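# Move the box beside the blue foam block into the tote

## Task

Find the cardboard box that sits beside a blue foam block and put it inside the tote near the door so that no part of it sticks out over the tote's rim. It must stay there on its own after the robot lets go. Every other box stays on its desk, and the robot must finish upright and level, neither toppled nor leaning.

## Robot and tools

ROBOT. TidyBot++ is a wheeled base (0.54 m long, 0.50 m wide, 0.38 m tall) on four driven casters. It carries one seven-joint arm with a two-finger gripper. The shoulder sits 0.12 m ahead of the base centre and 0.68 m above the floor. Arm segments are 0.42 m (upper arm), 0.31 m (forearm) and 0.31 m (wrist to the hand point). The arm starts folded with the hand pointing down, reaching up to 0.08 m past the base front, with the elbow as high as 1.15 m. A downward-pointing hand reaches at most about 0.94 m above the floor, and only near the base.

FRAMES. Base frame: origin on the floor below the base centre, x forward, y left, z up. hand_pose is in this frame and marks the point between the finger pads; its z axis runs out along the fingers and the fingers close along its y axis. The odometry frame is the base frame as it was when the scene began. Heading is positive to the left, within -3.142 to 3.142. base_tilt is in degrees, positive when the robot leans forward or right; it has a fixed bias of about 1 degree.

execute_actions. Argument actions: a list holding zero or one action; empty just reports state and images. cameras: a list of base_camera, wrist_camera or all; omitted, null or all gives both, [] gives none. One action may hold:
- base: exactly one relative move from where the base currently is. translate_m (metres, forward positive, -2 to 2), strafe_m (metres, left positive, -2 to 2), or rotate_rad (radians, counter-clockwise from above positive, -6.3 to 6.3). A move needing over 8.667 s at its top speed is refused.
- joints: absolute targets, keyed by name, radians unless noted. joint_1_rad any angle (whole arm about vertical; positive is clockwise from above, opposite to rotate_rad). joint_2_rad -2.249 to 2.249 (shoulder). joint_3_rad any angle (upper-arm twist). joint_4_rad -2.579 to 2.579 (elbow). joint_5_rad any angle (forearm twist). joint_6_rad -2.099 to 2.099 (wrist). joint_7_rad any angle (hand twist; hand down, positive is counter-clockwise from above, and 1.57 opens the fingers toward left and right). gripper_pos is a 0 to 1 scale, 0 fully open (about 85 mm gap), 1 fully closed; gap is roughly 85 x (1 - gripper_pos) mm. Unbounded joints take the shorter path, so turn in steps under half a revolution. Done tolerances: ±0.039 for joints 1-4, ±0.056 for 5-7, ±0.03 for the gripper.
- speeds: optional caps for this action only, translate_m and strafe_m 0.05 to 0.5 m/s, rotate_rad 0.1 to 1.57 rad/s (the maxima are defaults).
An unknown key or value out of range makes the whole call rejected with no motion. Anything left out of an action may keep chasing its earlier target. No action runs over 15 s.

Arm geometry, with joint_1_rad 0, joint_3_rad 3.14, joint_5_rad 0 (near the start): the arm lies in the base's x-z plane. Tilt from vertical (positive leaning forward): upper arm = joint_2_rad, forearm = joint_2_rad - joint_4_rad, hand = that minus joint_6_rad. Reach ahead of the shoulder is the sum of length x sin(tilt); height above it is the sum of length x cos(tilt).

wait: seconds from 0 to 10; commands nothing and returns the same report as an empty action. zoom_image: camera (base_camera or wrist_camera) and region [x0, y0, x1, y1] in pixels of that camera's last full image, top-left origin, at most 504 by 504. read_manual: only returns licence texts. finished_scene: pass the current scene number; it is final and reports success, so call it only once the box rests in the tote unaided.

RESULTS. base_status and joint_status tell how each motion ended: done; off_target (stopped short, may still push); contact_stop or time_out (base target dropped, holds in place); not_followed with a cause line when a self-collision check blocked the arm targets (the gripper still acts, and blocked targets may be retried later). on_its_own lists what moved uncommanded. A base done only means wheels turned; slipping or a blocked base can leave it short. motor_effort is a percentage of maximum, with the action's peak in brackets; readings are noisy and biased. ARM HIT means the arm struck the base or itself. Motor temperatures list the arm joints; MOTOR HOT from 60 °C, and at 75 °C an OVER-TEMPERATURE FAULT lets the arm sink, with limit_stop_at_motor_heat in joint_status. Gripper at 1 reading done means nothing was grasped; off_target means an object stopped it. If one call reports a stop, later calls in the same reply are skipped.

ACCURACY. Friction and load leave the hand 1-2 cm off, more when stretched out, and hand_pose itself can be off; trust the cameras. To correct, send each joint its previous command plus (wanted minus read). A held load makes the arm sag; never command the angles it reads while holding something. Odometry drifts a few cm and degrees over many moves. The robot keeps its last command while you compose a reply.

AVOID. Driving while the arm is snagged high up (tipping), pushing sideways on a raised hand, driving the arm into furniture (a torque fault freezes the arm for 10 s; limits 104.5 N m joints 1-4, 51.3 N m joints 5-7), driving the base into obstacles, dropping or slamming the box, knocking other boxes off desks, and lowering fingers into the floor. Pulling the arm back or backing away rights a slight lean. Objects may get a brief nudge from outside now and then.

CAMERAS. base_camera (644x364 pinhole) is fixed near the front of the base; wrist_camera (644x476 fisheye) rides on the hand. Calibration matrices map base-frame points into each camera and are slightly off per scene.

Each tool is called after "Call:" as name([rows], argument=value, ...), one row to a line, values as JSON.

## Session

Call:
execute_actions(actions=[])

Scene clock: 0.00 s.
Motor temperatures (°C, as the motors report them): [35 38 32 33 34 40 43]
base_odometry: x=+0.000 y=+0.000 heading=+0.000 (m, m, rad; odometry frame)
base_tilt: forward=+0.2 right=+0.1 (deg)
base_status: not commanded
joint_positions: joint_1_rad=+0.041 joint_2_rad=-0.328 joint_3_rad=+3.179 joint_4_rad=-2.540 joint_5_rad=+0.017 joint_6_rad=-0.872 joint_7_rad=+1.516 gripper_pos=+0.000
joint_status: not commanded
motor_effort: joint_1_rad=+0 joint_2_rad=-4 joint_3_rad=+1 joint_4_rad=+16 joint_5_rad=+0 joint_6_rad=+4 joint_7_rad=+0 (%)
hand_pose: x=+0.2534 y=-0.0119 z=+0.5815 quat_wxyz=(+0.001, +0.998, -0.061, +0.029) (m; base frame)
pictures: base_camera, wrist_camera
Images, in order (width x height): base_camera 644x364, wrist_camera 644x476.

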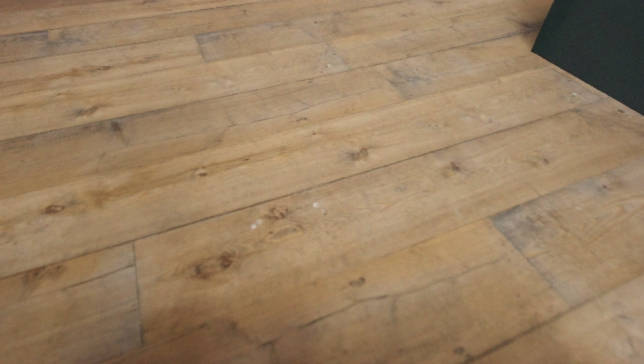

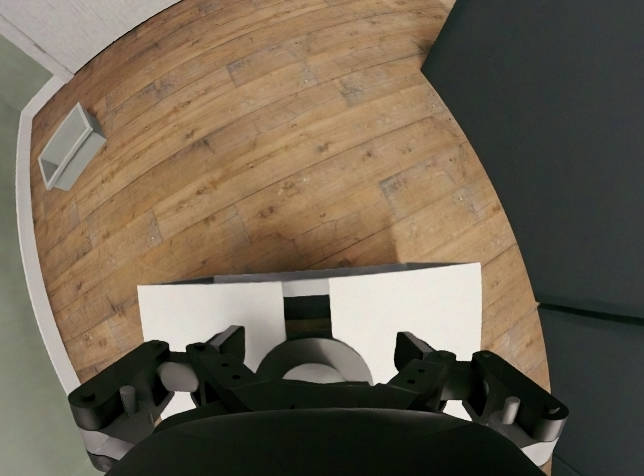

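Call:
execute_actions([
  {"joints":{"joint_2_rad":0,"joint_4_rad":-1.0,"joint_6_rad":-1.0},"base":{"rotate_rad":-1.2}},
], cameras=["wrist_camera"])

Call:
execute_actions([
  {"base":{"rotate_rad":-2.0}},
], cameras=["wrist_camera"])

Call:
execute_actions([
  {"base":{"rotate_rad":-2.0}},
], cameras=["wrist_camera"])

Scene clock: 3.07 s.
Motor temperatures (°C, as the motors report them): [35 38 32 33 34 40 43]
base_odometry: x=+0.000 y=+0.000 heading=-1.199 (m, m, rad; odometry frame)
base_tilt: forward=+0.2 right=+0.1 (deg)
base_status: done
joint_positions: joint_1_rad=+0.041 joint_2_rad=-0.017 joint_3_rad=+3.179 joint_4_rad=-1.021 joint_5_rad=+0.017 joint_6_rad=-0.965 joint_7_rad=+1.516 gripper_pos=+0.000
joint_status: all done
motor_effort: joint_1_rad=+0(2) joint_2_rad=-20(21) joint_3_rad=+1(2) joint_4_rad=+17(17) joint_5_rad=+0(1) joint_6_rad=+9(10) joint_7_rad=+0(0) (%)
hand_pose: x=+0.6623 y=-0.0465 z=+1.1504 quat_wxyz=(+0.015, +0.831, -0.056, +0.553) (m; base frame)
pictures: wrist_camera
camera_calibration (this result's frames):
wrist_camera: T_world_to_cam=[[-0.0500147, -0.998731, -0.00591339, -0.000250796], [-0.356253, 0.0233712, -0.934097, 1.37107], [0.93305, -0.0446119, -0.35697, -0.0689402], [0, 0, 0, 1]] pos_world=[0.552761, -0.0353697, 1.25611]
Images, in order (width x height): wrist_camera 644x476.

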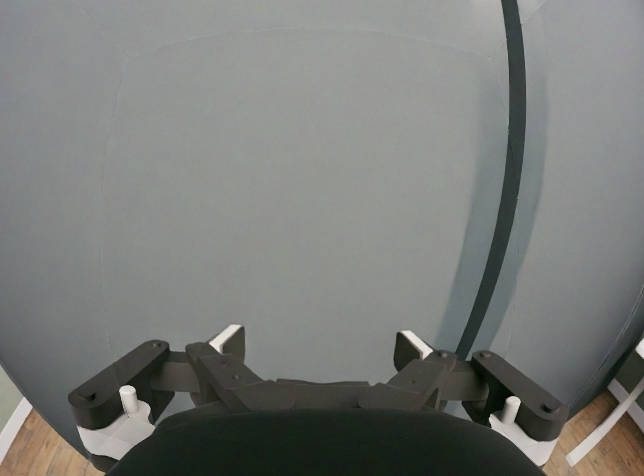

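Scene clock: 5.63 s.
Motor temperatures (°C, as the motors report them): [35 38 32 33 34 40 43]
base_odometry: x=+0.000 y=+0.000 heading=+3.085 (m, m, rad; odometry frame)
base_tilt: forward=+0.2 right=+0.1 (deg)
base_status: done
joint_positions: joint_1_rad=+0.041 joint_2_rad=+0.010 joint_3_rad=+3.179 joint_4_rad=-1.021 joint_5_rad=+0.017 joint_6_rad=-0.965 joint_7_rad=+1.516 gripper_pos=+0.000
joint_status: not commanded
motor_effort: joint_1_rad=+0(3) joint_2_rad=-22(26) joint_3_rad=+0(3) joint_4_rad=+17(18) joint_5_rad=+1(2) joint_6_rad=+9(10) joint_7_rad=+0(0) (%)
hand_pose: x=+0.6747 y=-0.0470 z=+1.1356 quat_wxyz=(+0.015, +0.839, -0.056, +0.542) (m; base frame)
pictures: wrist_camera
camera_calibration (this result's frames):
wrist_camera: T_world_to_cam=[[-0.0501703, -0.998724, -0.00568704, -0.00038304], [-0.381231, 0.0244133, -0.924158, 1.36727], [0.923118, -0.0441971, -0.381969, -0.0506353], [0, 0, 0, 1]] pos_world=[0.56797, -0.0360002, 1.24423]
Images, in order (width x height): wrist_camera 644x476.

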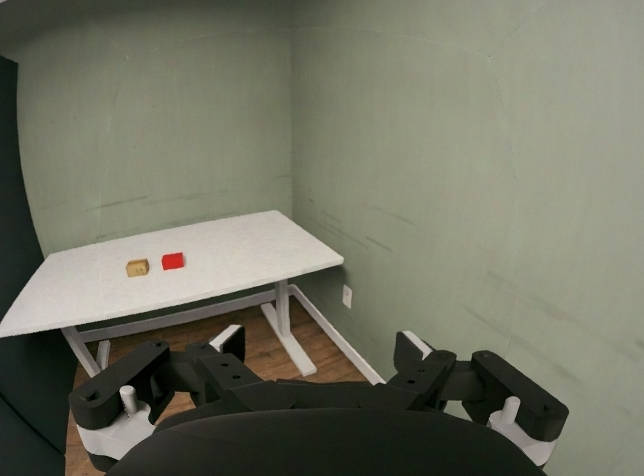

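Scene clock: 8.20 s.
Motor temperatures (°C, as the motors report them): [35 38 32 33 34 40 43]
base_odometry: x=+0.000 y=+0.000 heading=+1.086 (m, m, rad; odometry frame)
base_tilt: forward=+0.2 right=+0.1 (deg)
base_status: done
joint_positions: joint_1_rad=+0.041 joint_2_rad=+0.010 joint_3_rad=+3.179 joint_4_rad=-1.021 joint_5_rad=+0.017 joint_6_rad=-0.966 joint_7_rad=+1.516 gripper_pos=+0.000
joint_status: not commanded
motor_effort: joint_1_rad=+0(3) joint_2_rad=-22(26) joint_3_rad=+1(3) joint_4_rad=+17(18) joint_5_rad=+1(1) joint_6_rad=+9(9) joint_7_rad=+0(0) (%)
hand_pose: x=+0.6749 y=-0.0468 z=+1.1353 quat_wxyz=(+0.015, +0.839, -0.056, +0.541) (m; base frame)
pictures: wrist_camera
camera_calibration (this result's frames):
wrist_camera: T_world_to_cam=[[-0.0497794, -0.998744, -0.0056897, -0.000425345], [-0.381816, 0.0242939, -0.923919, 1.36718], [0.922897, -0.0438197, -0.382546, -0.0501563], [0, 0, 0, 1]] pos_world=[0.56828, -0.0358368, 1.24398]
Images, in order (width x height): wrist_camera 644x476.

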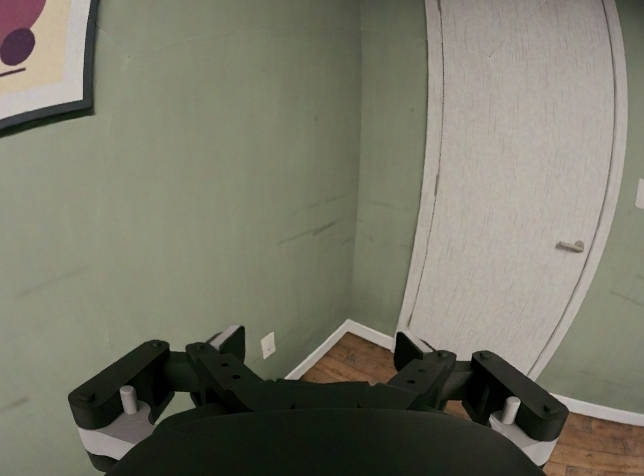

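That desk has a red block; look elsewhere.

Call:
execute_actions([
  {"base":{"rotate_rad":-1.3}},
], cameras=["wrist_camera"])

Scene clock: 10.43 s.
Motor temperatures (°C, as the motors report them): [35 38 32 33 34 40 43]
base_odometry: x=+0.000 y=+0.000 heading=-0.213 (m, m, rad; odometry frame)
base_tilt: forward=+0.2 right=+0.1 (deg)
base_status: done
joint_positions: joint_1_rad=+0.042 joint_2_rad=+0.010 joint_3_rad=+3.184 joint_4_rad=-1.021 joint_5_rad=+0.017 joint_6_rad=-0.966 joint_7_rad=+1.516 gripper_pos=+0.000
joint_status: not commanded
motor_effort: joint_1_rad=+0(3) joint_2_rad=-21(25) joint_3_rad=+0(4) joint_4_rad=+17(18) joint_5_rad=+0(1) joint_6_rad=+9(9) joint_7_rad=+0(0) (%)
hand_pose: x=+0.6747 y=-0.0500 z=+1.1353 quat_wxyz=(+0.017, +0.839, -0.058, +0.541) (m; base frame)
pictures: wrist_camera
camera_calibration (this result's frames):
wrist_camera: T_world_to_cam=[[-0.0555369, -0.998441, -0.00564203, 0.000229707], [-0.381735, 0.0264542, -0.923893, 1.36718], [0.922602, -0.0491564, -0.382609, -0.0500885], [0, 0, 0, 1]] pos_world=[0.568124, -0.0384005, 1.24396]
Images, in order (width x height): wrist_camera 644x476.

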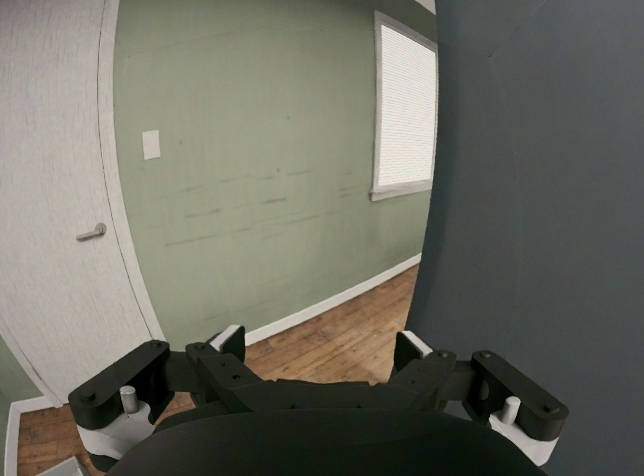

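Call:
execute_actions([
  {"base":{"rotate_rad":0.4}},
], cameras=[])

Call:
execute_actions([
  {"base":{"translate_m":1.2},"joints":{"joint_1_rad":1.4}},
])

Scene clock: 11.87 s.
Motor temperatures (°C, as the motors report them): [35 38 32 33 34 40 43]
base_odometry: x=+0.000 y=+0.000 heading=+0.186 (m, m, rad; odometry frame)
base_tilt: forward=+0.2 right=+0.1 (deg)
base_status: done
joint_positions: joint_1_rad=+0.041 joint_2_rad=+0.010 joint_3_rad=+3.176 joint_4_rad=-1.021 joint_5_rad=+0.017 joint_6_rad=-0.966 joint_7_rad=+1.516 gripper_pos=+0.000
joint_status: not commanded
motor_effort: joint_1_rad=+0(3) joint_2_rad=-22(23) joint_3_rad=+1(2) joint_4_rad=+17(17) joint_5_rad=+0(1) joint_6_rad=+9(9) joint_7_rad=+0(0) (%)
hand_pose: x=+0.6750 y=-0.0448 z=+1.1353 quat_wxyz=(+0.014, +0.839, -0.054, +0.541) (m; base frame)
pictures: none
No camera images: the call's "cameras" was empty. Leave "cameras" out to get every camera's image.

Scene clock: 15.63 s.
Motor temperatures (°C, as the motors report them): [35 38 32 33 34 40 43]
base_odometry: x=+1.179 y=+0.223 heading=+0.186 (m, m, rad; odometry frame)
base_tilt: forward=+0.2 right=+0.1 (deg)
base_status: done
joint_positions: joint_1_rad=+1.381 joint_2_rad=+0.002 joint_3_rad=+3.177 joint_4_rad=-1.021 joint_5_rad=+0.017 joint_6_rad=-0.969 joint_7_rad=+1.516 gripper_pos=+0.000
joint_status: all done
motor_effort: joint_1_rad=+0(2) joint_2_rad=-21(24) joint_3_rad=+1(2) joint_4_rad=+17(18) joint_5_rad=+0(1) joint_6_rad=+9(9) joint_7_rad=-1(0) (%)
hand_pose: x=+0.2016 y=-0.5476 z=+1.1392 quat_wxyz=(+0.349, +0.623, -0.563, +0.417) (m; base frame)
pictures: base_camera, wrist_camera
camera_calibration (this result's frames):
wrist_camera: T_world_to_cam=[[-0.983073, -0.183118, -0.00586409, 0.110837], [-0.0638012, 0.372172, -0.925969, 1.33093], [0.171744, -0.909921, -0.377555, 0.0376786], [0, 0, 0, 1]] pos_world=[0.187405, -0.440754, 1.24728]
Images, in order (width x height): base_camera 644x364, wrist_camera 644x476.

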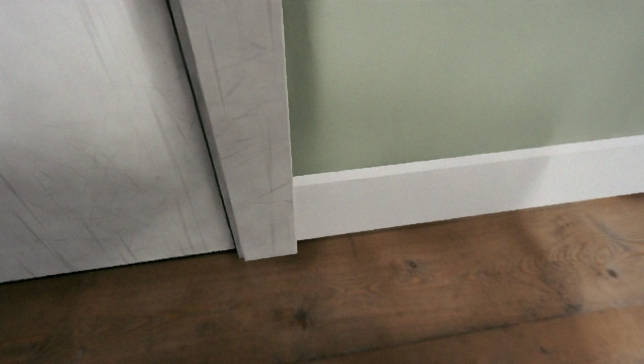

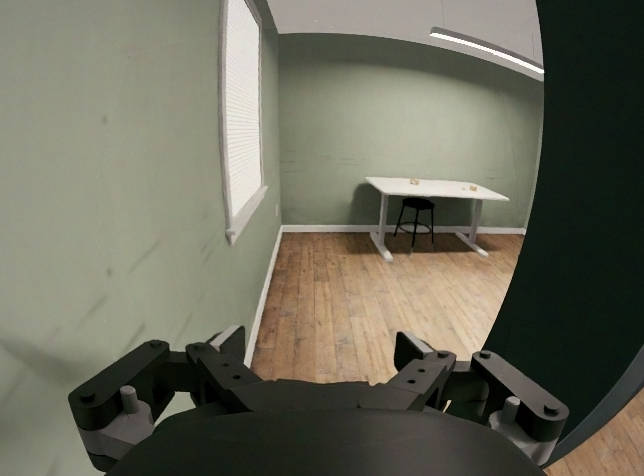

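Call:
execute_actions([
  {"base":{"translate_m":-0.25}},
], cameras=[])

Call:
execute_actions([
  {"base":{"rotate_rad":-1.3},"joints":{"joint_1_rad":0.04}},
], cameras=[])

Call:
execute_actions([
  {"base":{"translate_m":2.0}},
], cameras=["wrist_camera"])

Scene clock: 17.67 s.
Motor temperatures (°C, as the motors report them): [35 38 32 33 34 40 43]
base_odometry: x=+0.934 y=+0.176 heading=+0.187 (m, m, rad; odometry frame)
base_tilt: forward=+0.2 right=+0.1 (deg)
base_status: done
joint_positions: joint_1_rad=+1.388 joint_2_rad=+0.001 joint_3_rad=+3.179 joint_4_rad=-1.019 joint_5_rad=+0.017 joint_6_rad=-0.972 joint_7_rad=+1.516 gripper_pos=+0.000
joint_status: not commanded
motor_effort: joint_1_rad=-1(3) joint_2_rad=-21(25) joint_3_rad=+0(4) joint_4_rad=+17(18) joint_5_rad=+0(1) joint_6_rad=+9(9) joint_7_rad=-1(0) (%)
hand_pose: x=+0.1956 y=-0.5476 z=+1.1398 quat_wxyz=(+0.351, +0.620, -0.566, +0.415) (m; base frame)
pictures: none
No camera images: the call's "cameras" was empty. Leave "cameras" out to get every camera's image.

Scene clock: 20.27 s.
Motor temperatures (°C, as the motors report them): [35 38 32 33 34 40 43]
base_odometry: x=+0.934 y=+0.176 heading=-1.112 (m, m, rad; odometry frame)
base_tilt: forward=+0.2 right=+0.1 (deg)
base_status: done
joint_positions: joint_1_rad=+0.059 joint_2_rad=+0.001 joint_3_rad=+3.184 joint_4_rad=-1.019 joint_5_rad=+0.017 joint_6_rad=-0.972 joint_7_rad=+1.516 gripper_pos=+0.000
joint_status: all done
motor_effort: joint_1_rad=+0(3) joint_2_rad=-21(23) joint_3_rad=+1(2) joint_4_rad=+17(18) joint_5_rad=+1(1) joint_6_rad=+9(10) joint_7_rad=+0(0) (%)
hand_pose: x=+0.6688 y=-0.0588 z=+1.1399 quat_wxyz=(+0.021, +0.837, -0.065, +0.543) (m; base frame)
pictures: none
No camera images: the call's "cameras" was empty. Leave "cameras" out to get every camera's image.

Scene clock: 25.57 s.
Motor temperatures (°C, as the motors report them): [35 38 32 33 34 40 43]
base_odometry: x=+1.817 y=-1.619 heading=-1.113 (m, m, rad; odometry frame)
base_tilt: forward=+0.2 right=+0.1 (deg)
base_status: done
joint_positions: joint_1_rad=+0.059 joint_2_rad=+0.003 joint_3_rad=+3.184 joint_4_rad=-1.018 joint_5_rad=+0.017 joint_6_rad=-0.973 joint_7_rad=+1.516 gripper_pos=+0.000
joint_status: not commanded
motor_effort: joint_1_rad=+0(0) joint_2_rad=-22(24) joint_3_rad=+1(1) joint_4_rad=+17(18) joint_5_rad=+0(0) joint_6_rad=+9(9) joint_7_rad=-1(0) (%)
hand_pose: x=+0.6694 y=-0.0588 z=+1.1390 quat_wxyz=(+0.021, +0.837, -0.065, +0.542) (m; base frame)
pictures: wrist_camera
camera_calibration (this result's frames):
wrist_camera: T_world_to_cam=[[-0.0720948, -0.99738, -0.0059273, 0.00255784], [-0.378314, 0.0328438, -0.925095, 1.36826], [0.922866, -0.0644521, -0.37969, -0.0486433], [0, 0, 0, 1]] pos_world=[0.562707, -0.0455229, 1.24732]
Images, in order (width x height): wrist_camera 644x476.

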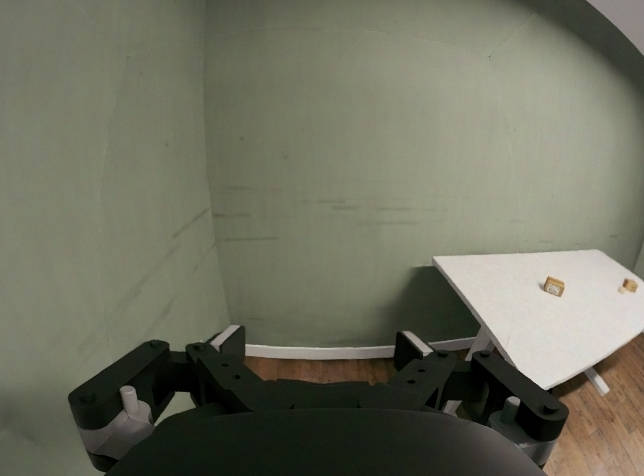

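Call:
execute_actions([
  {"base":{"strafe_m":-1.2}},
])

Scene clock: 29.50 s.
Motor temperatures (°C, as the motors report them): [35 38 32 33 34 40 43]
base_odometry: x=+0.740 y=-2.149 heading=-1.113 (m, m, rad; odometry frame)
base_tilt: forward=+0.2 right=+0.1 (deg)
base_status: done
joint_positions: joint_1_rad=+0.057 joint_2_rad=+0.003 joint_3_rad=+3.183 joint_4_rad=-1.018 joint_5_rad=+0.017 joint_6_rad=-0.973 joint_7_rad=+1.516 gripper_pos=+0.000
joint_status: not commanded
motor_effort: joint_1_rad=-1(2) joint_2_rad=-21(23) joint_3_rad=+0(1) joint_4_rad=+17(18) joint_5_rad=+0(1) joint_6_rad=+9(9) joint_7_rad=+0(1) (%)
hand_pose: x=+0.6695 y=-0.0576 z=+1.1390 quat_wxyz=(+0.021, +0.837, -0.064, +0.543) (m; base frame)
pictures: base_camera, wrist_camera
camera_calibration (this result's frames):
wrist_camera: T_world_to_cam=[[-0.0697674, -0.997546, -0.00593246, 0.00228737], [-0.378392, 0.031966, -0.925093, 1.36828], [0.923012, -0.0622965, -0.379694, -0.0485947], [0, 0, 0, 1]] pos_world=[0.562761, -0.044484, 1.24735]
Images, in order (width x height): base_camera 644x364, wrist_camera 644x476.

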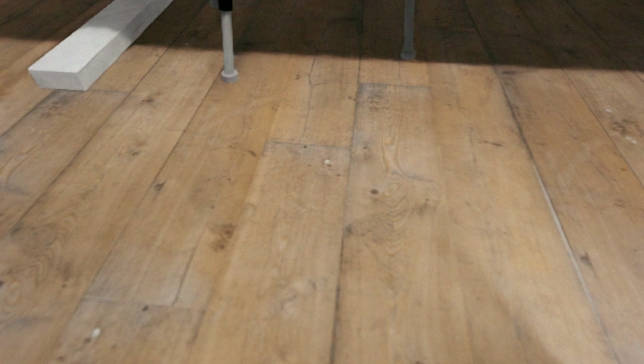

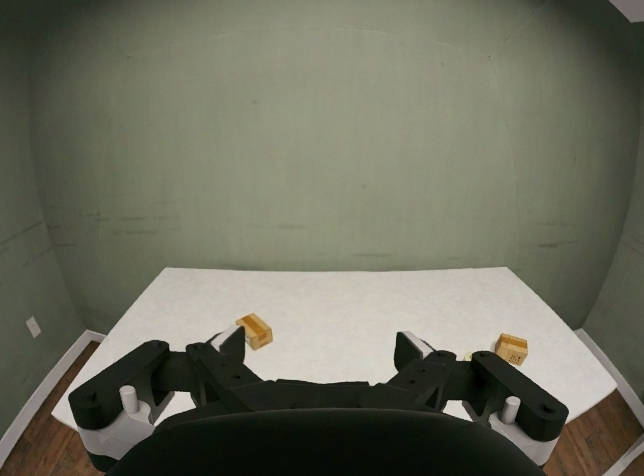

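Call:
execute_actions([
  {"base":{"strafe_m":-0.55},"joints":{"joint_2_rad":0.2,"joint_4_rad":-1.0,"joint_6_rad":-1.6}},
], cameras=["wrist_camera"])

Scene clock: 32.20 s.
Motor temperatures (°C, as the motors report them): [35 38 32 33 34 40 43]
base_odometry: x=+0.247 y=-2.393 heading=-1.113 (m, m, rad; odometry frame)
base_tilt: forward=+0.2 right=+0.1 (deg)
base_status: done
joint_positions: joint_1_rad=+0.055 joint_2_rad=+0.206 joint_3_rad=+3.183 joint_4_rad=-1.014 joint_5_rad=+0.017 joint_6_rad=-1.576 joint_7_rad=+1.516 gripper_pos=+0.000
joint_status: all done
motor_effort: joint_1_rad=-1(2) joint_2_rad=-28(31) joint_3_rad=+0(3) joint_4_rad=+16(17) joint_5_rad=+0(1) joint_6_rad=+4(9) joint_7_rad=+0(0) (%)
hand_pose: x=+0.6039 y=-0.0483 z=+0.9090 quat_wxyz=(+0.016, +0.982, -0.074, +0.172) (m; base frame)
pictures: wrist_camera
camera_calibration (this result's frames):
wrist_camera: T_world_to_cam=[[-0.0892236, -0.995866, -0.0170505, 0.0275638], [-0.924379, 0.0891693, -0.370908, 0.959084], [0.370895, -0.0173326, -0.928513, 0.7596], [0, 0, 0, 1]] pos_world=[0.607284, -0.0449051, 1.0615]
Images, in order (width x height): wrist_camera 644x476.

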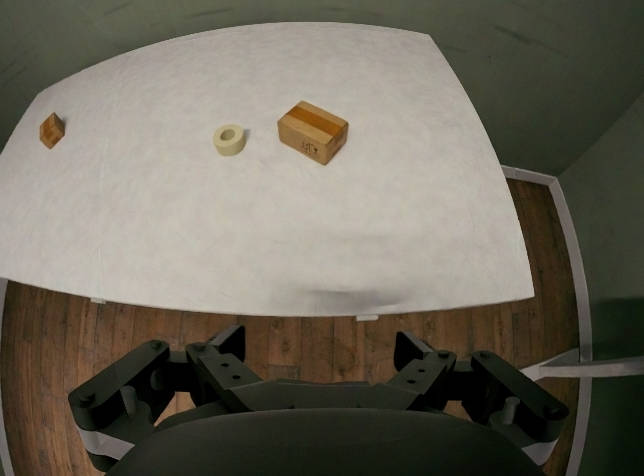

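Call:
execute_actions([
  {"base":{"rotate_rad":-1.7},"joints":{"joint_2_rad":0,"joint_6_rad":-1.0}},
], cameras=["wrist_camera"])

Call:
execute_actions([
  {"base":{"rotate_rad":-1.3}},
], cameras=["wrist_camera"])

Scene clock: 34.77 s.
Motor temperatures (°C, as the motors report them): [35 38 32 33 34 40 43]
base_odometry: x=+0.247 y=-2.393 heading=-2.812 (m, m, rad; odometry frame)
base_tilt: forward=+0.2 right=+0.1 (deg)
base_status: done
joint_positions: joint_1_rad=+0.050 joint_2_rad=+0.015 joint_3_rad=+3.184 joint_4_rad=-1.012 joint_5_rad=+0.017 joint_6_rad=-1.017 joint_7_rad=+1.516 gripper_pos=+0.000
joint_status: all done
motor_effort: joint_1_rad=+0(3) joint_2_rad=-22(32) joint_3_rad=+0(3) joint_4_rad=+17(18) joint_5_rad=+1(2) joint_6_rad=+9(9) joint_7_rad=+0(0) (%)
hand_pose: x=+0.6691 y=-0.0539 z=+1.1232 quat_wxyz=(+0.019, +0.851, -0.062, +0.521) (m; base frame)
pictures: wrist_camera
camera_calibration (this result's frames):
wrist_camera: T_world_to_cam=[[-0.0644816, -0.997893, -0.00724619, 0.0037167], [-0.424672, 0.0340109, -0.904708, 1.36155], [0.903048, -0.0552598, -0.42597, 0.0116388], [0, 0, 0, 1]] pos_world=[0.567941, -0.0419555, 1.23679]
Images, in order (width x height): wrist_camera 644x476.

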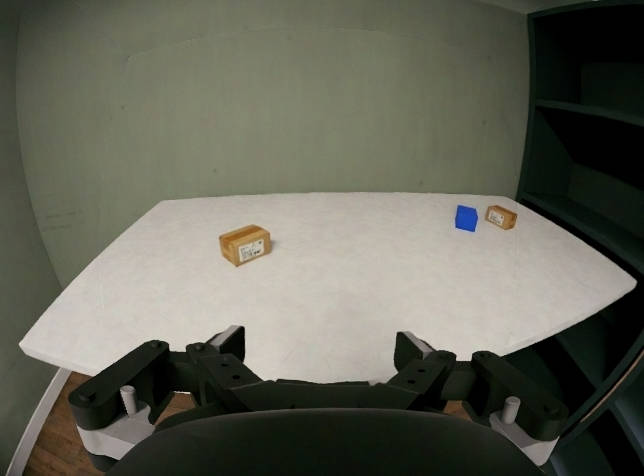

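Scene clock: 36.87 s.
Motor temperatures (°C, as the motors report them): [35 38 32 33 34 40 43]
base_odometry: x=+0.247 y=-2.393 heading=+2.172 (m, m, rad; odometry frame)
base_tilt: forward=+0.2 right=+0.1 (deg)
base_status: done
joint_positions: joint_1_rad=+0.048 joint_2_rad=+0.015 joint_3_rad=+3.185 joint_4_rad=-1.012 joint_5_rad=+0.017 joint_6_rad=-1.017 joint_7_rad=+1.516 gripper_pos=+0.000
joint_status: not commanded
motor_effort: joint_1_rad=+0(3) joint_2_rad=-22(25) joint_3_rad=+0(4) joint_4_rad=+17(17) joint_5_rad=+0(2) joint_6_rad=+9(9) joint_7_rad=+0(0) (%)
hand_pose: x=+0.6692 y=-0.0534 z=+1.1232 quat_wxyz=(+0.018, +0.851, -0.062, +0.521) (m; base frame)
pictures: wrist_camera
camera_calibration (this result's frames):
wrist_camera: T_world_to_cam=[[-0.0635009, -0.997956, -0.00723122, 0.00358994], [-0.424706, 0.03358, -0.904709, 1.36156], [0.903102, -0.0543787, -0.42597, 0.0116215], [0, 0, 0, 1]] pos_world=[0.567995, -0.0415066, 1.23679]
Images, in order (width x height): wrist_camera 644x476.

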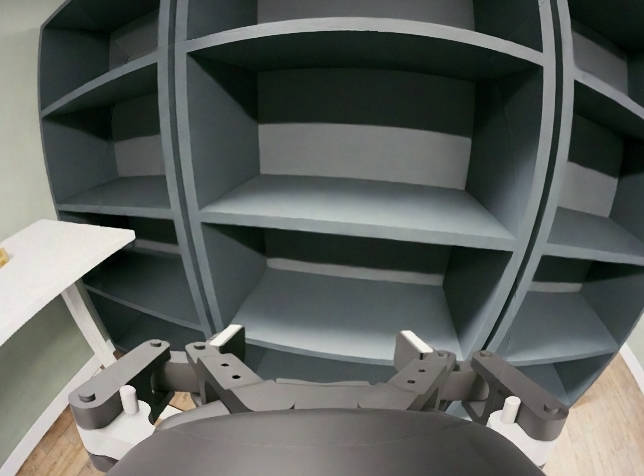

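Call:
execute_actions([
  {"base":{"rotate_rad":1.3}},
], cameras=[])

Call:
execute_actions([
  {"base":{"strafe_m":-0.9},"joints":{"joint_6_rad":-1.4}},
])

Scene clock: 39.43 s.
Motor temperatures (°C, as the motors report them): [35 38 32 33 34 40 43]
base_odometry: x=+0.247 y=-2.393 heading=-2.812 (m, m, rad; odometry frame)
base_tilt: forward=+0.2 right=+0.1 (deg)
base_status: done
joint_positions: joint_1_rad=+0.043 joint_2_rad=+0.015 joint_3_rad=+3.177 joint_4_rad=-1.012 joint_5_rad=+0.017 joint_6_rad=-1.017 joint_7_rad=+1.516 gripper_pos=+0.000
joint_status: not commanded
motor_effort: joint_1_rad=+0(3) joint_2_rad=-22(24) joint_3_rad=+1(2) joint_4_rad=+17(17) joint_5_rad=+0(1) joint_6_rad=+8(9) joint_7_rad=+0(0) (%)
hand_pose: x=+0.6697 y=-0.0464 z=+1.1232 quat_wxyz=(+0.015, +0.851, -0.057, +0.521) (m; base frame)
pictures: none
No camera images: the call's "cameras" was empty. Leave "cameras" out to get every camera's image.

Scene clock: 42.60 s.
Motor temperatures (°C, as the motors report them): [35 38 32 33 34 40 43]
base_odometry: x=-0.046 y=-1.541 heading=-2.811 (m, m, rad; odometry frame)
base_tilt: forward=+0.2 right=+0.1 (deg)
base_status: done
joint_positions: joint_1_rad=+0.043 joint_2_rad=+0.013 joint_3_rad=+3.177 joint_4_rad=-1.012 joint_5_rad=+0.017 joint_6_rad=-1.390 joint_7_rad=+1.516 gripper_pos=+0.000
joint_status: all done
motor_effort: joint_1_rad=-1(3) joint_2_rad=-20(22) joint_3_rad=+0(3) joint_4_rad=+16(17) joint_5_rad=+0(2) joint_6_rad=+6(9) joint_7_rad=-1(1) (%)
hand_pose: x=+0.5983 y=-0.0416 z=+1.0332 quat_wxyz=(+0.013, +0.933, -0.064, +0.355) (m; base frame)
pictures: base_camera, wrist_camera
camera_calibration (this result's frames):
wrist_camera: T_world_to_cam=[[-0.0614522, -0.997924, -0.0192464, 0.0214197], [-0.722311, 0.0577712, -0.689151, 1.206], [0.688833, -0.028448, -0.724362, 0.475538], [0, 0, 0, 1]] pos_world=[0.544861, -0.034769, 1.17599]
Images, in order (width x height): base_camera 644x364, wrist_camera 644x476.

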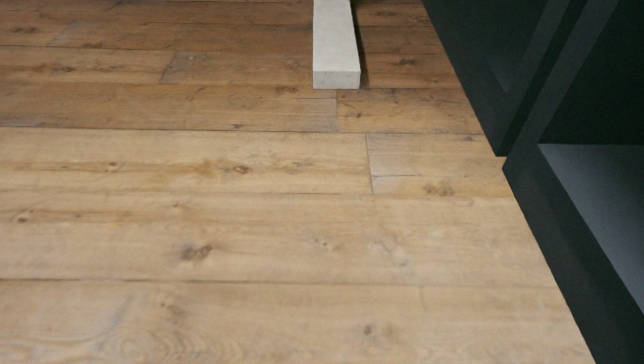

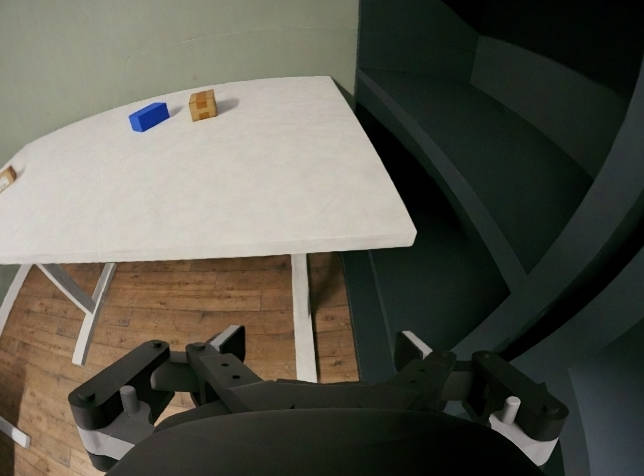

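Call:
execute_actions([
  {"base":{"strafe_m":0.4}},
], cameras=[])

Call:
execute_actions([
  {"base":{"translate_m":0.65},"joints":{"joint_2_rad":0.5,"joint_4_rad":-0.9,"joint_6_rad":-1.2}},
])

Scene clock: 45.27 s.
Motor temperatures (°C, as the motors report them): [35 38 32 33 34 40 43]
base_odometry: x=+0.084 y=-1.920 heading=-2.810 (m, m, rad; odometry frame)
base_tilt: forward=+0.2 right=+0.1 (deg)
base_status: done
joint_positions: joint_1_rad=+0.043 joint_2_rad=+0.011 joint_3_rad=+3.177 joint_4_rad=-1.012 joint_5_rad=+0.017 joint_6_rad=-1.390 joint_7_rad=+1.516 gripper_pos=+0.000
joint_status: not commanded
motor_effort: joint_1_rad=+0(2) joint_2_rad=-20(24) joint_3_rad=+1(3) joint_4_rad=+16(17) joint_5_rad=+1(1) joint_6_rad=+7(7) joint_7_rad=-1(0) (%)
hand_pose: x=+0.5978 y=-0.0417 z=+1.0339 quat_wxyz=(+0.013, +0.932, -0.064, +0.356) (m; base frame)
pictures: none
No camera images: the call's "cameras" was empty. Leave "cameras" out to get every camera's image.

Scene clock: 50.17 s.
Motor temperatures (°C, as the motors report them): [35 38 32 33 34 40 43]
TORQUE WARNING: joint_4_rad reached its warning level (56.7 N m).
base_odometry: x=-0.528 y=-2.131 heading=-2.817 (m, m, rad; odometry frame)
base_tilt: forward=+0.1 right=+0.1 (deg)
base_status: translate_m time_out (by the wheels' count: +0.648 of +0.650)
joint_positions: joint_1_rad=+0.062 joint_2_rad=+0.247 joint_3_rad=+3.188 joint_4_rad=-0.903 joint_5_rad=+0.016 joint_6_rad=-1.174 joint_7_rad=+1.516 gripper_pos=+0.000
joint_status: joint_2_rad off_target (ended at +0.247, target +0.500); the others done
motor_effort: joint_1_rad=-5(10) joint_2_rad=+19(42) joint_3_rad=-1(5) joint_4_rad=+17(30) joint_5_rad=+1(4) joint_6_rad=+8(9) joint_7_rad=+0(1) (%)
hand_pose: x=+0.7328 y=-0.0653 z=+1.0058 quat_wxyz=(+0.024, +0.914, -0.072, +0.398) (m; base frame)
pictures: base_camera, wrist_camera
camera_calibration (this result's frames):
wrist_camera: T_world_to_cam=[[-0.0840189, -0.996446, -0.005974, 0.0087899], [-0.655492, 0.0597836, -0.752832, 1.30092], [0.750514, -0.0593362, -0.658186, 0.248585], [0, 0, 0, 1]] pos_world=[0.666913, -0.0542647, 1.14304]
Images, in order (width x height): base_camera 644x364, wrist_camera 644x476.

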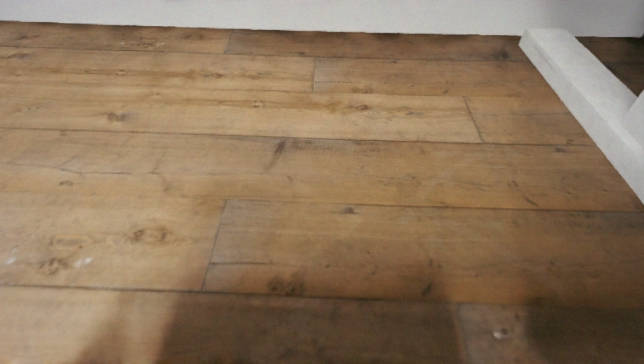

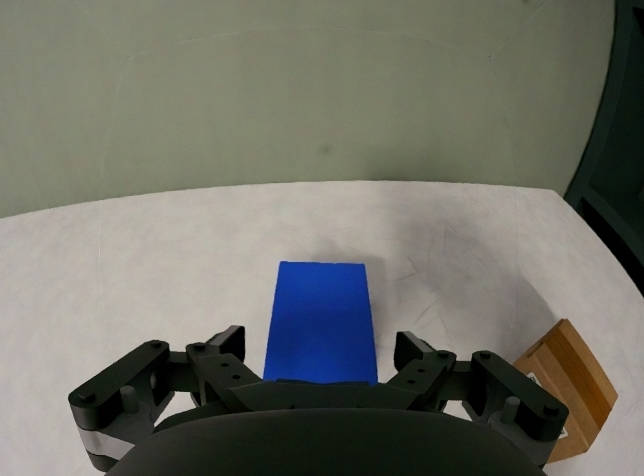

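Call:
execute_actions([
  {"base":{"translate_m":-0.12},"joints":{"joint_2_rad":0.15,"joint_4_rad":-0.9,"joint_6_rad":-1.5}},
], cameras=[])

Call:
execute_actions([
  {"base":{"strafe_m":-0.2}},
])

Scene clock: 52.13 s.
Motor temperatures (°C, as the motors report them): [35 38 32 33 34 40 43]
base_odometry: x=-0.414 y=-2.093 heading=-2.816 (m, m, rad; odometry frame)
base_tilt: forward=+0.2 right=+0.1 (deg)
base_status: done
joint_positions: joint_1_rad=+0.058 joint_2_rad=+0.146 joint_3_rad=+3.187 joint_4_rad=-0.890 joint_5_rad=+0.016 joint_6_rad=-1.468 joint_7_rad=+1.515 gripper_pos=+0.000
joint_status: all done
motor_effort: joint_1_rad=+0(4) joint_2_rad=-26(33) joint_3_rad=+1(1) joint_4_rad=+16(18) joint_5_rad=+0(3) joint_6_rad=+6(8) joint_7_rad=+0(3) (%)
hand_pose: x=+0.6335 y=-0.0545 z=+1.0080 quat_wxyz=(+0.018, +0.947, -0.076, +0.313) (m; base frame)
pictures: none
No camera images: the call's "cameras" was empty. Leave "cameras" out to get every camera's image.

Scene clock: 53.77 s.
Motor temperatures (°C, as the motors report them): [35 38 32 33 34 40 43]
base_odometry: x=-0.478 y=-1.903 heading=-2.817 (m, m, rad; odometry frame)
base_tilt: forward=+0.2 right=+0.1 (deg)
base_status: done
joint_positions: joint_1_rad=+0.055 joint_2_rad=+0.146 joint_3_rad=+3.186 joint_4_rad=-0.890 joint_5_rad=+0.016 joint_6_rad=-1.468 joint_7_rad=+1.515 gripper_pos=+0.000
joint_status: not commanded
motor_effort: joint_1_rad=-1(3) joint_2_rad=-26(26) joint_3_rad=+0(2) joint_4_rad=+16(16) joint_5_rad=+0(2) joint_6_rad=+5(5) joint_7_rad=+0(1) (%)
hand_pose: x=+0.6337 y=-0.0522 z=+1.0080 quat_wxyz=(+0.017, +0.947, -0.074, +0.313) (m; base frame)
pictures: base_camera, wrist_camera
camera_calibration (this result's frames):
wrist_camera: T_world_to_cam=[[-0.0842929, -0.996292, -0.0172201, 0.0249624], [-0.779576, 0.076701, -0.621593, 1.18396], [0.620609, -0.0389716, -0.783151, 0.534562], [0, 0, 0, 1]] pos_world=[0.593334, -0.0451081, 1.15501]
Images, in order (width x height): base_camera 644x364, wrist_camera 644x476.

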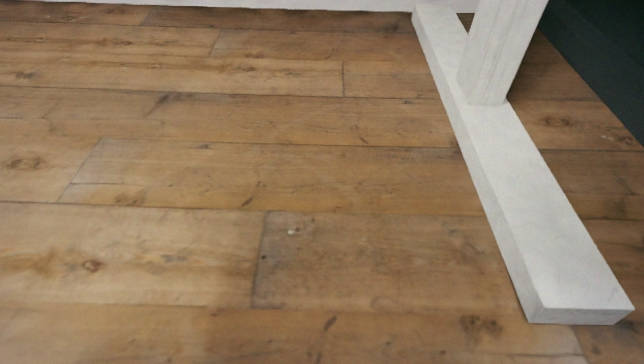

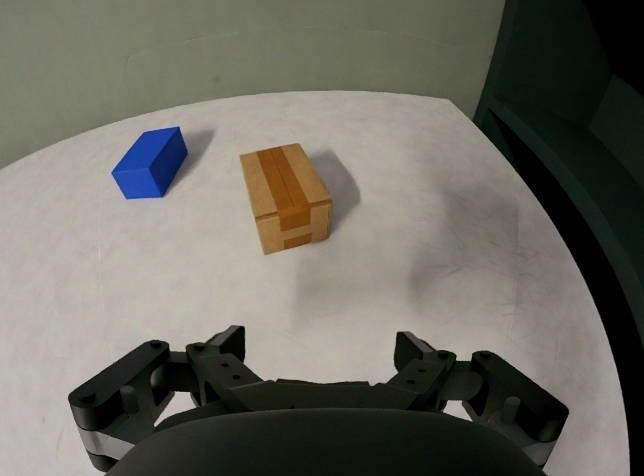

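Call:
execute_actions([
  {"base":{"translate_m":0.08},"joints":{"joint_1_rad":0.0,"joint_2_rad":0.2,"joint_4_rad":-1.0,"joint_6_rad":-1.3}},
], cameras=["wrist_camera"])

Scene clock: 55.20 s.
Motor temperatures (°C, as the motors report them): [35 38 32 33 34 40 43]
base_odometry: x=-0.554 y=-1.928 heading=-2.817 (m, m, rad; odometry frame)
base_tilt: forward=+0.2 right=+0.1 (deg)
base_status: done
joint_positions: joint_1_rad=+0.022 joint_2_rad=+0.194 joint_3_rad=+3.186 joint_4_rad=-0.976 joint_5_rad=+0.016 joint_6_rad=-1.312 joint_7_rad=+1.515 gripper_pos=+0.000
joint_status: all done
motor_effort: joint_1_rad=+0(1) joint_2_rad=-26(33) joint_3_rad=+1(0) joint_4_rad=+15(16) joint_5_rad=+1(3) joint_6_rad=+4(7) joint_7_rad=+0(1) (%)
hand_pose: x=+0.6793 y=-0.0376 z=+0.9712 quat_wxyz=(+0.013, +0.944, -0.056, +0.324) (m; base frame)
pictures: wrist_camera
camera_calibration (this result's frames):
wrist_camera: T_world_to_cam=[[-0.0487138, -0.998719, -0.0136966, 0.0150439], [-0.768043, 0.0462219, -0.638729, 1.20325], [0.638543, -0.0205953, -0.76931, 0.453059], [0, 0, 0, 1]] pos_world=[0.635584, -0.0312612, 1.1173]
Images, in order (width x height): wrist_camera 644x476.

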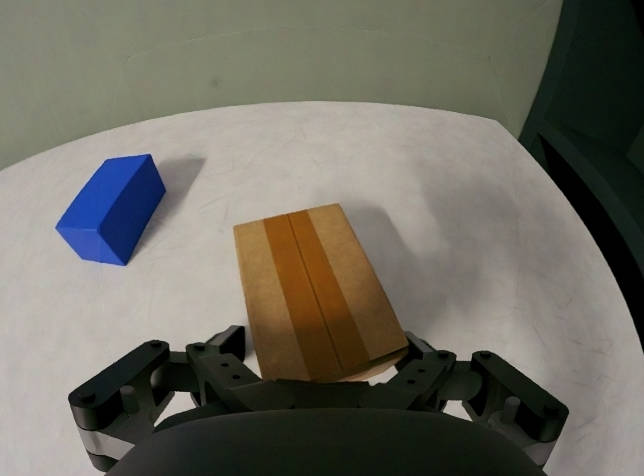

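Call:
execute_actions([
  {"joints":{"joint_1_rad":0.02,"joint_2_rad":0.3,"joint_4_rad":-1.0,"joint_6_rad":-1.25,"joint_7_rad":1.35}},
], cameras=["wrist_camera"])

Call:
execute_actions([
  {"joints":{"gripper_pos":1}},
], cameras=["wrist_camera"])

Scene clock: 56.33 s.
Motor temperatures (°C, as the motors report them): [35 38 32 33 34 40 43]
base_odometry: x=-0.554 y=-1.928 heading=-2.817 (m, m, rad; odometry frame)
base_tilt: forward=+0.2 right=+0.1 (deg)
base_status: not commanded
joint_positions: joint_1_rad=+0.022 joint_2_rad=+0.213 joint_3_rad=+3.186 joint_4_rad=-0.971 joint_5_rad=+0.016 joint_6_rad=-1.251 joint_7_rad=+1.375 gripper_pos=+0.000
joint_status: joint_2_rad off_target (ended at +0.213, target +0.300); the others done
motor_effort: joint_1_rad=-1(1) joint_2_rad=-16(25) joint_3_rad=+0(0) joint_4_rad=+9(15) joint_5_rad=-1(2) joint_6_rad=+2(5) joint_7_rad=-1(0) (%)
hand_pose: x=+0.7005 y=-0.0386 z=+0.9750 quat_wxyz=(-0.010, +0.930, -0.121, +0.346) (m; base frame)
pictures: wrist_camera
camera_calibration (this result's frames):
wrist_camera: T_world_to_cam=[[-0.152057, -0.983022, -0.102697, 0.174969], [-0.718783, 0.181302, -0.671178, 1.22425], [0.678402, -0.028241, -0.734148, 0.379929], [0, 0, 0, 1]] pos_world=[0.648829, -0.0392307, 1.11858]
Images, in order (width x height): wrist_camera 644x476.

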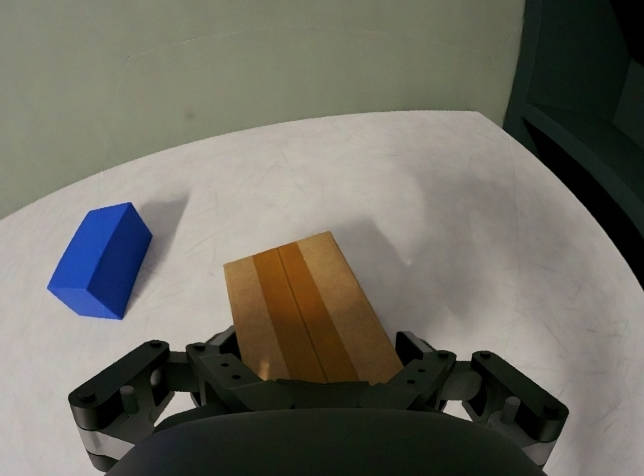

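Scene clock: 57.43 s.
Motor temperatures (°C, as the motors report them): [35 38 32 33 34 40 43]
base_odometry: x=-0.554 y=-1.928 heading=-2.817 (m, m, rad; odometry frame)
base_tilt: forward=+0.2 right=+0.1 (deg)
base_status: not commanded
joint_positions: joint_1_rad=+0.022 joint_2_rad=+0.213 joint_3_rad=+3.186 joint_4_rad=-0.964 joint_5_rad=+0.016 joint_6_rad=-1.240 joint_7_rad=+1.375 gripper_pos=+0.315
joint_status: gripper_pos off_target (ended at +0.315, target +1.000)
motor_effort: joint_1_rad=-1(3) joint_2_rad=-13(16) joint_3_rad=+0(2) joint_4_rad=+8(8) joint_5_rad=-1(3) joint_6_rad=+2(2) joint_7_rad=+0(1) (%)
hand_pose: x=+0.7038 y=-0.0387 z=+0.9803 quat_wxyz=(-0.011, +0.927, -0.121, +0.354) (m; base frame)
pictures: wrist_camera
camera_calibration (this result's frames):
wrist_camera: T_world_to_cam=[[-0.150003, -0.983191, -0.104089, 0.175786], [-0.707409, 0.180281, -0.683426, 1.23417], [0.690704, -0.0288831, -0.722561, 0.361533], [0, 0, 0, 1]] pos_world=[0.64972, -0.0392238, 1.12299]
Images, in order (width x height): wrist_camera 644x476.

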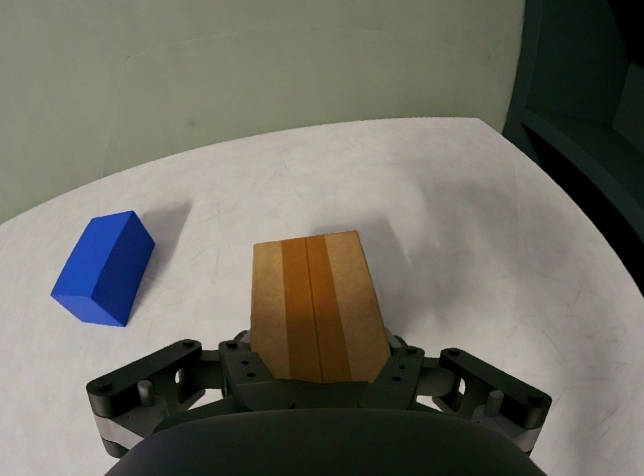

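Call:
execute_actions([
  {"joints":{"joint_2_rad":0.0,"joint_4_rad":-1.0,"joint_6_rad":-1.25}},
], cameras=[])

Call:
execute_actions([
  {"base":{"translate_m":-0.45}},
], cameras=[])

Call:
execute_actions([
  {"base":{"rotate_rad":2.9},"joints":{"joint_2_rad":-0.2,"joint_4_rad":-2.0,"joint_6_rad":-1.0}},
], cameras=[])

Call:
execute_actions([
  {"base":{"translate_m":1.95}},
], cameras=[])

Call:
execute_actions([
  {"base":{"rotate_rad":1.95}},
], cameras=[])

Call:
execute_actions([
  {"base":{"translate_m":1.95}},
], cameras=[])

Call:
execute_actions([
  {"base":{"rotate_rad":0.3}},
])

Scene clock: 59.80 s.
Motor temperatures (°C, as the motors report them): [35 38 32 33 34 40 43]
base_odometry: x=-0.554 y=-1.928 heading=-2.817 (m, m, rad; odometry frame)
base_tilt: forward=+0.2 right=+0.1 (deg)
base_status: not commanded
joint_positions: joint_1_rad=+0.022 joint_2_rad=+0.000 joint_3_rad=+3.186 joint_4_rad=-1.001 joint_5_rad=+0.016 joint_6_rad=-1.240 joint_7_rad=+1.375 gripper_pos=+0.315
joint_status: all done
motor_effort: joint_1_rad=+0(1) joint_2_rad=-22(35) joint_3_rad=+0(0) joint_4_rad=+17(20) joint_5_rad=+0(2) joint_6_rad=+9(9) joint_7_rad=+0(1) (%)
hand_pose: x=+0.6266 y=-0.0370 z=+1.0789 quat_wxyz=(-0.020, +0.892, -0.119, +0.435) (m; base frame)
pictures: none
No camera images: the call's "cameras" was empty. Leave "cameras" out to get every camera's image.

Scene clock: 62.10 s.
Motor temperatures (°C, as the motors report them): [35 38 32 33 34 40 43]
base_odometry: x=-0.127 y=-1.784 heading=-2.816 (m, m, rad; odometry frame)
base_tilt: forward=+0.2 right=+0.1 (deg)
base_status: done
joint_positions: joint_1_rad=+0.022 joint_2_rad=-0.001 joint_3_rad=+3.184 joint_4_rad=-1.001 joint_5_rad=+0.016 joint_6_rad=-1.240 joint_7_rad=+1.374 gripper_pos=+0.315
joint_status: not commanded
motor_effort: joint_1_rad=+0(2) joint_2_rad=-21(26) joint_3_rad=+1(3) joint_4_rad=+17(19) joint_5_rad=+1(2) joint_6_rad=+9(9) joint_7_rad=+0(0) (%)
hand_pose: x=+0.6264 y=-0.0363 z=+1.0793 quat_wxyz=(-0.021, +0.892, -0.118, +0.435) (m; base frame)
pictures: none
No camera images: the call's "cameras" was empty. Leave "cameras" out to get every camera's image.

Scene clock: 65.23 s.
Motor temperatures (°C, as the motors report them): [35 38 32 33 34 40 43]
base_odometry: x=-0.127 y=-1.784 heading=+0.083 (m, m, rad; odometry frame)
base_tilt: forward=+0.2 right=+0.1 (deg)
base_status: done
joint_positions: joint_1_rad=+0.022 joint_2_rad=-0.179 joint_3_rad=+3.182 joint_4_rad=-1.979 joint_5_rad=+0.016 joint_6_rad=-1.032 joint_7_rad=+1.374 gripper_pos=+0.315
joint_status: all done
motor_effort: joint_1_rad=+0(3) joint_2_rad=-13(24) joint_3_rad=+1(2) joint_4_rad=+17(19) joint_5_rad=+0(2) joint_6_rad=+3(8) joint_7_rad=-1(0) (%)
hand_pose: x=+0.4446 y=-0.0235 z=+0.7281 quat_wxyz=(-0.007, +0.980, -0.125, +0.154) (m; base frame)
pictures: none
No camera images: the call's "cameras" was empty. Leave "cameras" out to get every camera's image.

Scene clock: 74.00 s.
Motor temperatures (°C, as the motors report them): [35 38 32 33 34 41 43]
base_odometry: x=+1.813 y=-1.621 heading=+0.080 (m, m, rad; odometry frame)
base_tilt: forward=+0.1 right=+0.1 (deg)
base_status: translate_m time_out (by the wheels' count: +1.947 of +1.950)
joint_positions: joint_1_rad=+0.027 joint_2_rad=-0.352 joint_3_rad=+3.194 joint_4_rad=-2.115 joint_5_rad=+0.028 joint_6_rad=-1.219 joint_7_rad=+1.374 gripper_pos=+0.316
joint_status: not commanded
motor_effort: joint_1_rad=-4(6) joint_2_rad=+23(28) joint_3_rad=-3(6) joint_4_rad=+34(40) joint_5_rad=-5(8) joint_6_rad=+34(46) joint_7_rad=-3(3) (%)
hand_pose: x=+0.3314 y=-0.0237 z=+0.7093 quat_wxyz=(+0.000, +0.988, -0.133, +0.079) (m; base frame)
pictures: none
No camera images: the call's "cameras" was empty. Leave "cameras" out to get every camera's image.

not run: a stop came earlier in this reply.

not run: a stop came earlier in this reply.

not run: a stop came earlier in this reply.

Hit something.

Call:
execute_actions([
  {"base":{"translate_m":-0.3},"joints":{"joint_2_rad":-0.2,"joint_4_rad":-2.0,"joint_6_rad":-1.0}},
])

Scene clock: 76.13 s.
Motor temperatures (°C, as the motors report them): [35 38 32 33 34 41 43]
base_odometry: x=+1.514 y=-1.645 heading=+0.081 (m, m, rad; odometry frame)
base_tilt: forward=+0.2 right=+0.1 (deg)
base_status: done
joint_positions: joint_1_rad=+0.027 joint_2_rad=-0.196 joint_3_rad=+3.189 joint_4_rad=-2.014 joint_5_rad=+0.028 joint_6_rad=-1.025 joint_7_rad=+1.374 gripper_pos=+0.316
joint_status: all done
motor_effort: joint_1_rad=+0(3) joint_2_rad=-12(25) joint_3_rad=+1(2) joint_4_rad=+16(33) joint_5_rad=+1(4) joint_6_rad=+4(34) joint_7_rad=+0(3) (%)
hand_pose: x=+0.4329 y=-0.0297 z=+0.7202 quat_wxyz=(-0.001, +0.980, -0.128, +0.149) (m; base frame)
pictures: base_camera, wrist_camera
camera_calibration (this result's frames):
wrist_camera: T_world_to_cam=[[-0.191239, -0.979338, -0.0657635, 0.107327], [-0.923654, 0.202225, -0.325526, 0.699681], [0.332099, -0.00151066, -0.943243, 0.675948], [0, 0, 0, 1]] pos_world=[0.442307, -0.0353622, 0.872407]
Images, in order (width x height): base_camera 644x364, wrist_camera 644x476.

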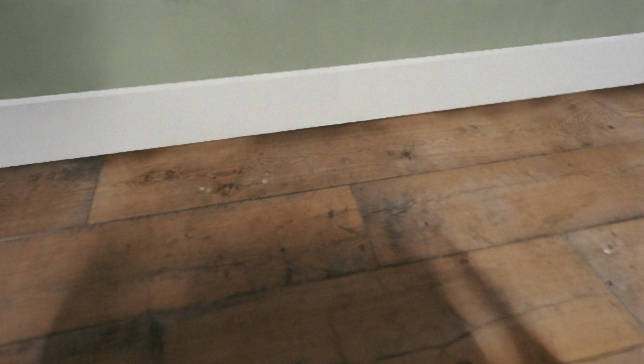

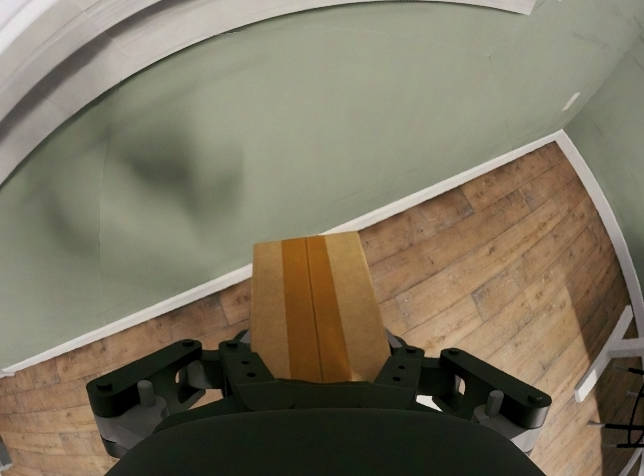

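Call:
execute_actions([
  {"base":{"rotate_rad":1.9}},
], cameras=[])

Call:
execute_actions([
  {"base":{"translate_m":1.5}},
])

Scene clock: 78.83 s.
Motor temperatures (°C, as the motors report them): [35 38 32 33 34 41 43]
base_odometry: x=+1.514 y=-1.645 heading=+1.980 (m, m, rad; odometry frame)
base_tilt: forward=+0.2 right=+0.1 (deg)
base_status: done
joint_positions: joint_1_rad=+0.027 joint_2_rad=-0.196 joint_3_rad=+3.187 joint_4_rad=-2.014 joint_5_rad=+0.028 joint_6_rad=-1.025 joint_7_rad=+1.374 gripper_pos=+0.316
joint_status: not commanded
motor_effort: joint_1_rad=+0(1) joint_2_rad=-12(14) joint_3_rad=+0(1) joint_4_rad=+17(17) joint_5_rad=+1(1) joint_6_rad=+3(4) joint_7_rad=-1(0) (%)
hand_pose: x=+0.4329 y=-0.0291 z=+0.7202 quat_wxyz=(-0.001, +0.981, -0.128, +0.149) (m; base frame)
pictures: none
No camera images: the call's "cameras" was empty. Leave "cameras" out to get every camera's image.

Scene clock: 86.37 s.
Motor temperatures (°C, as the motors report them): [35 38 32 33 34 41 43]
TORQUE WARNING: joint_2_rad reached its warning level (56.7 N m).
base_odometry: x=+1.289 y=-1.130 heading=+1.994 (m, m, rad; odometry frame)
base_tilt: forward=+0.2 right=+0.1 (deg)
base_status: translate_m time_out (by the wheels' count: +0.563 of +1.500)
joint_positions: joint_1_rad=+0.028 joint_2_rad=-0.193 joint_3_rad=+3.185 joint_4_rad=-2.003 joint_5_rad=+0.030 joint_6_rad=-1.013 joint_7_rad=+1.374 gripper_pos=+0.316
joint_status: not commanded
motor_effort: joint_1_rad=+0(4) joint_2_rad=-14(37) joint_3_rad=+1(6) joint_4_rad=+16(19) joint_5_rad=+1(2) joint_6_rad=+3(8) joint_7_rad=-1(0) (%)
hand_pose: x=+0.4405 y=-0.0295 z=+0.7245 quat_wxyz=(+0.000, +0.979, -0.126, +0.159) (m; base frame)
pictures: base_camera, wrist_camera
camera_calibration (this result's frames):
wrist_camera: T_world_to_cam=[[-0.186417, -0.980266, -0.0657844, 0.1071], [-0.917924, 0.197649, -0.344022, 0.71881], [0.350235, -0.0037466, -0.936654, 0.664702], [0, 0, 0, 1]] pos_world=[0.446976, -0.0345952, 0.876928]
Images, in order (width x height): base_camera 644x364, wrist_camera 644x476.

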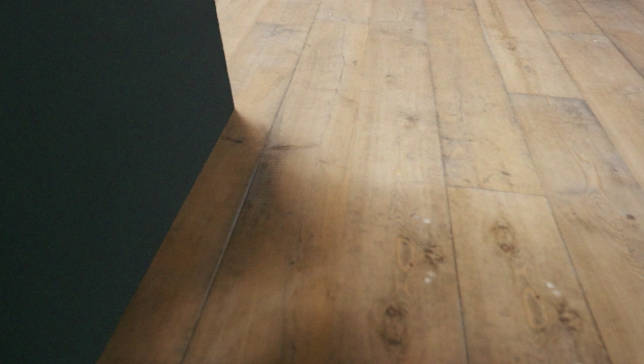

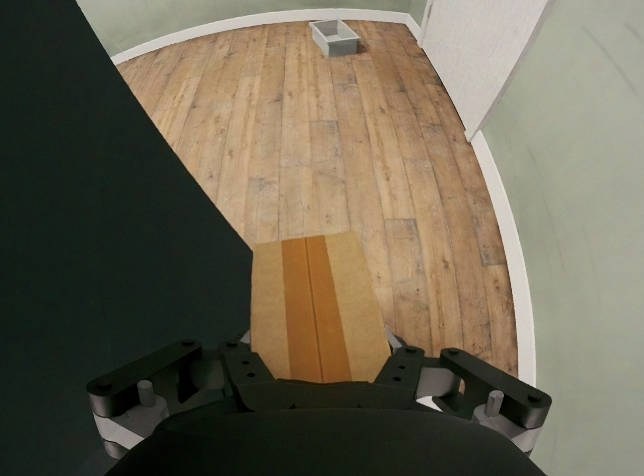

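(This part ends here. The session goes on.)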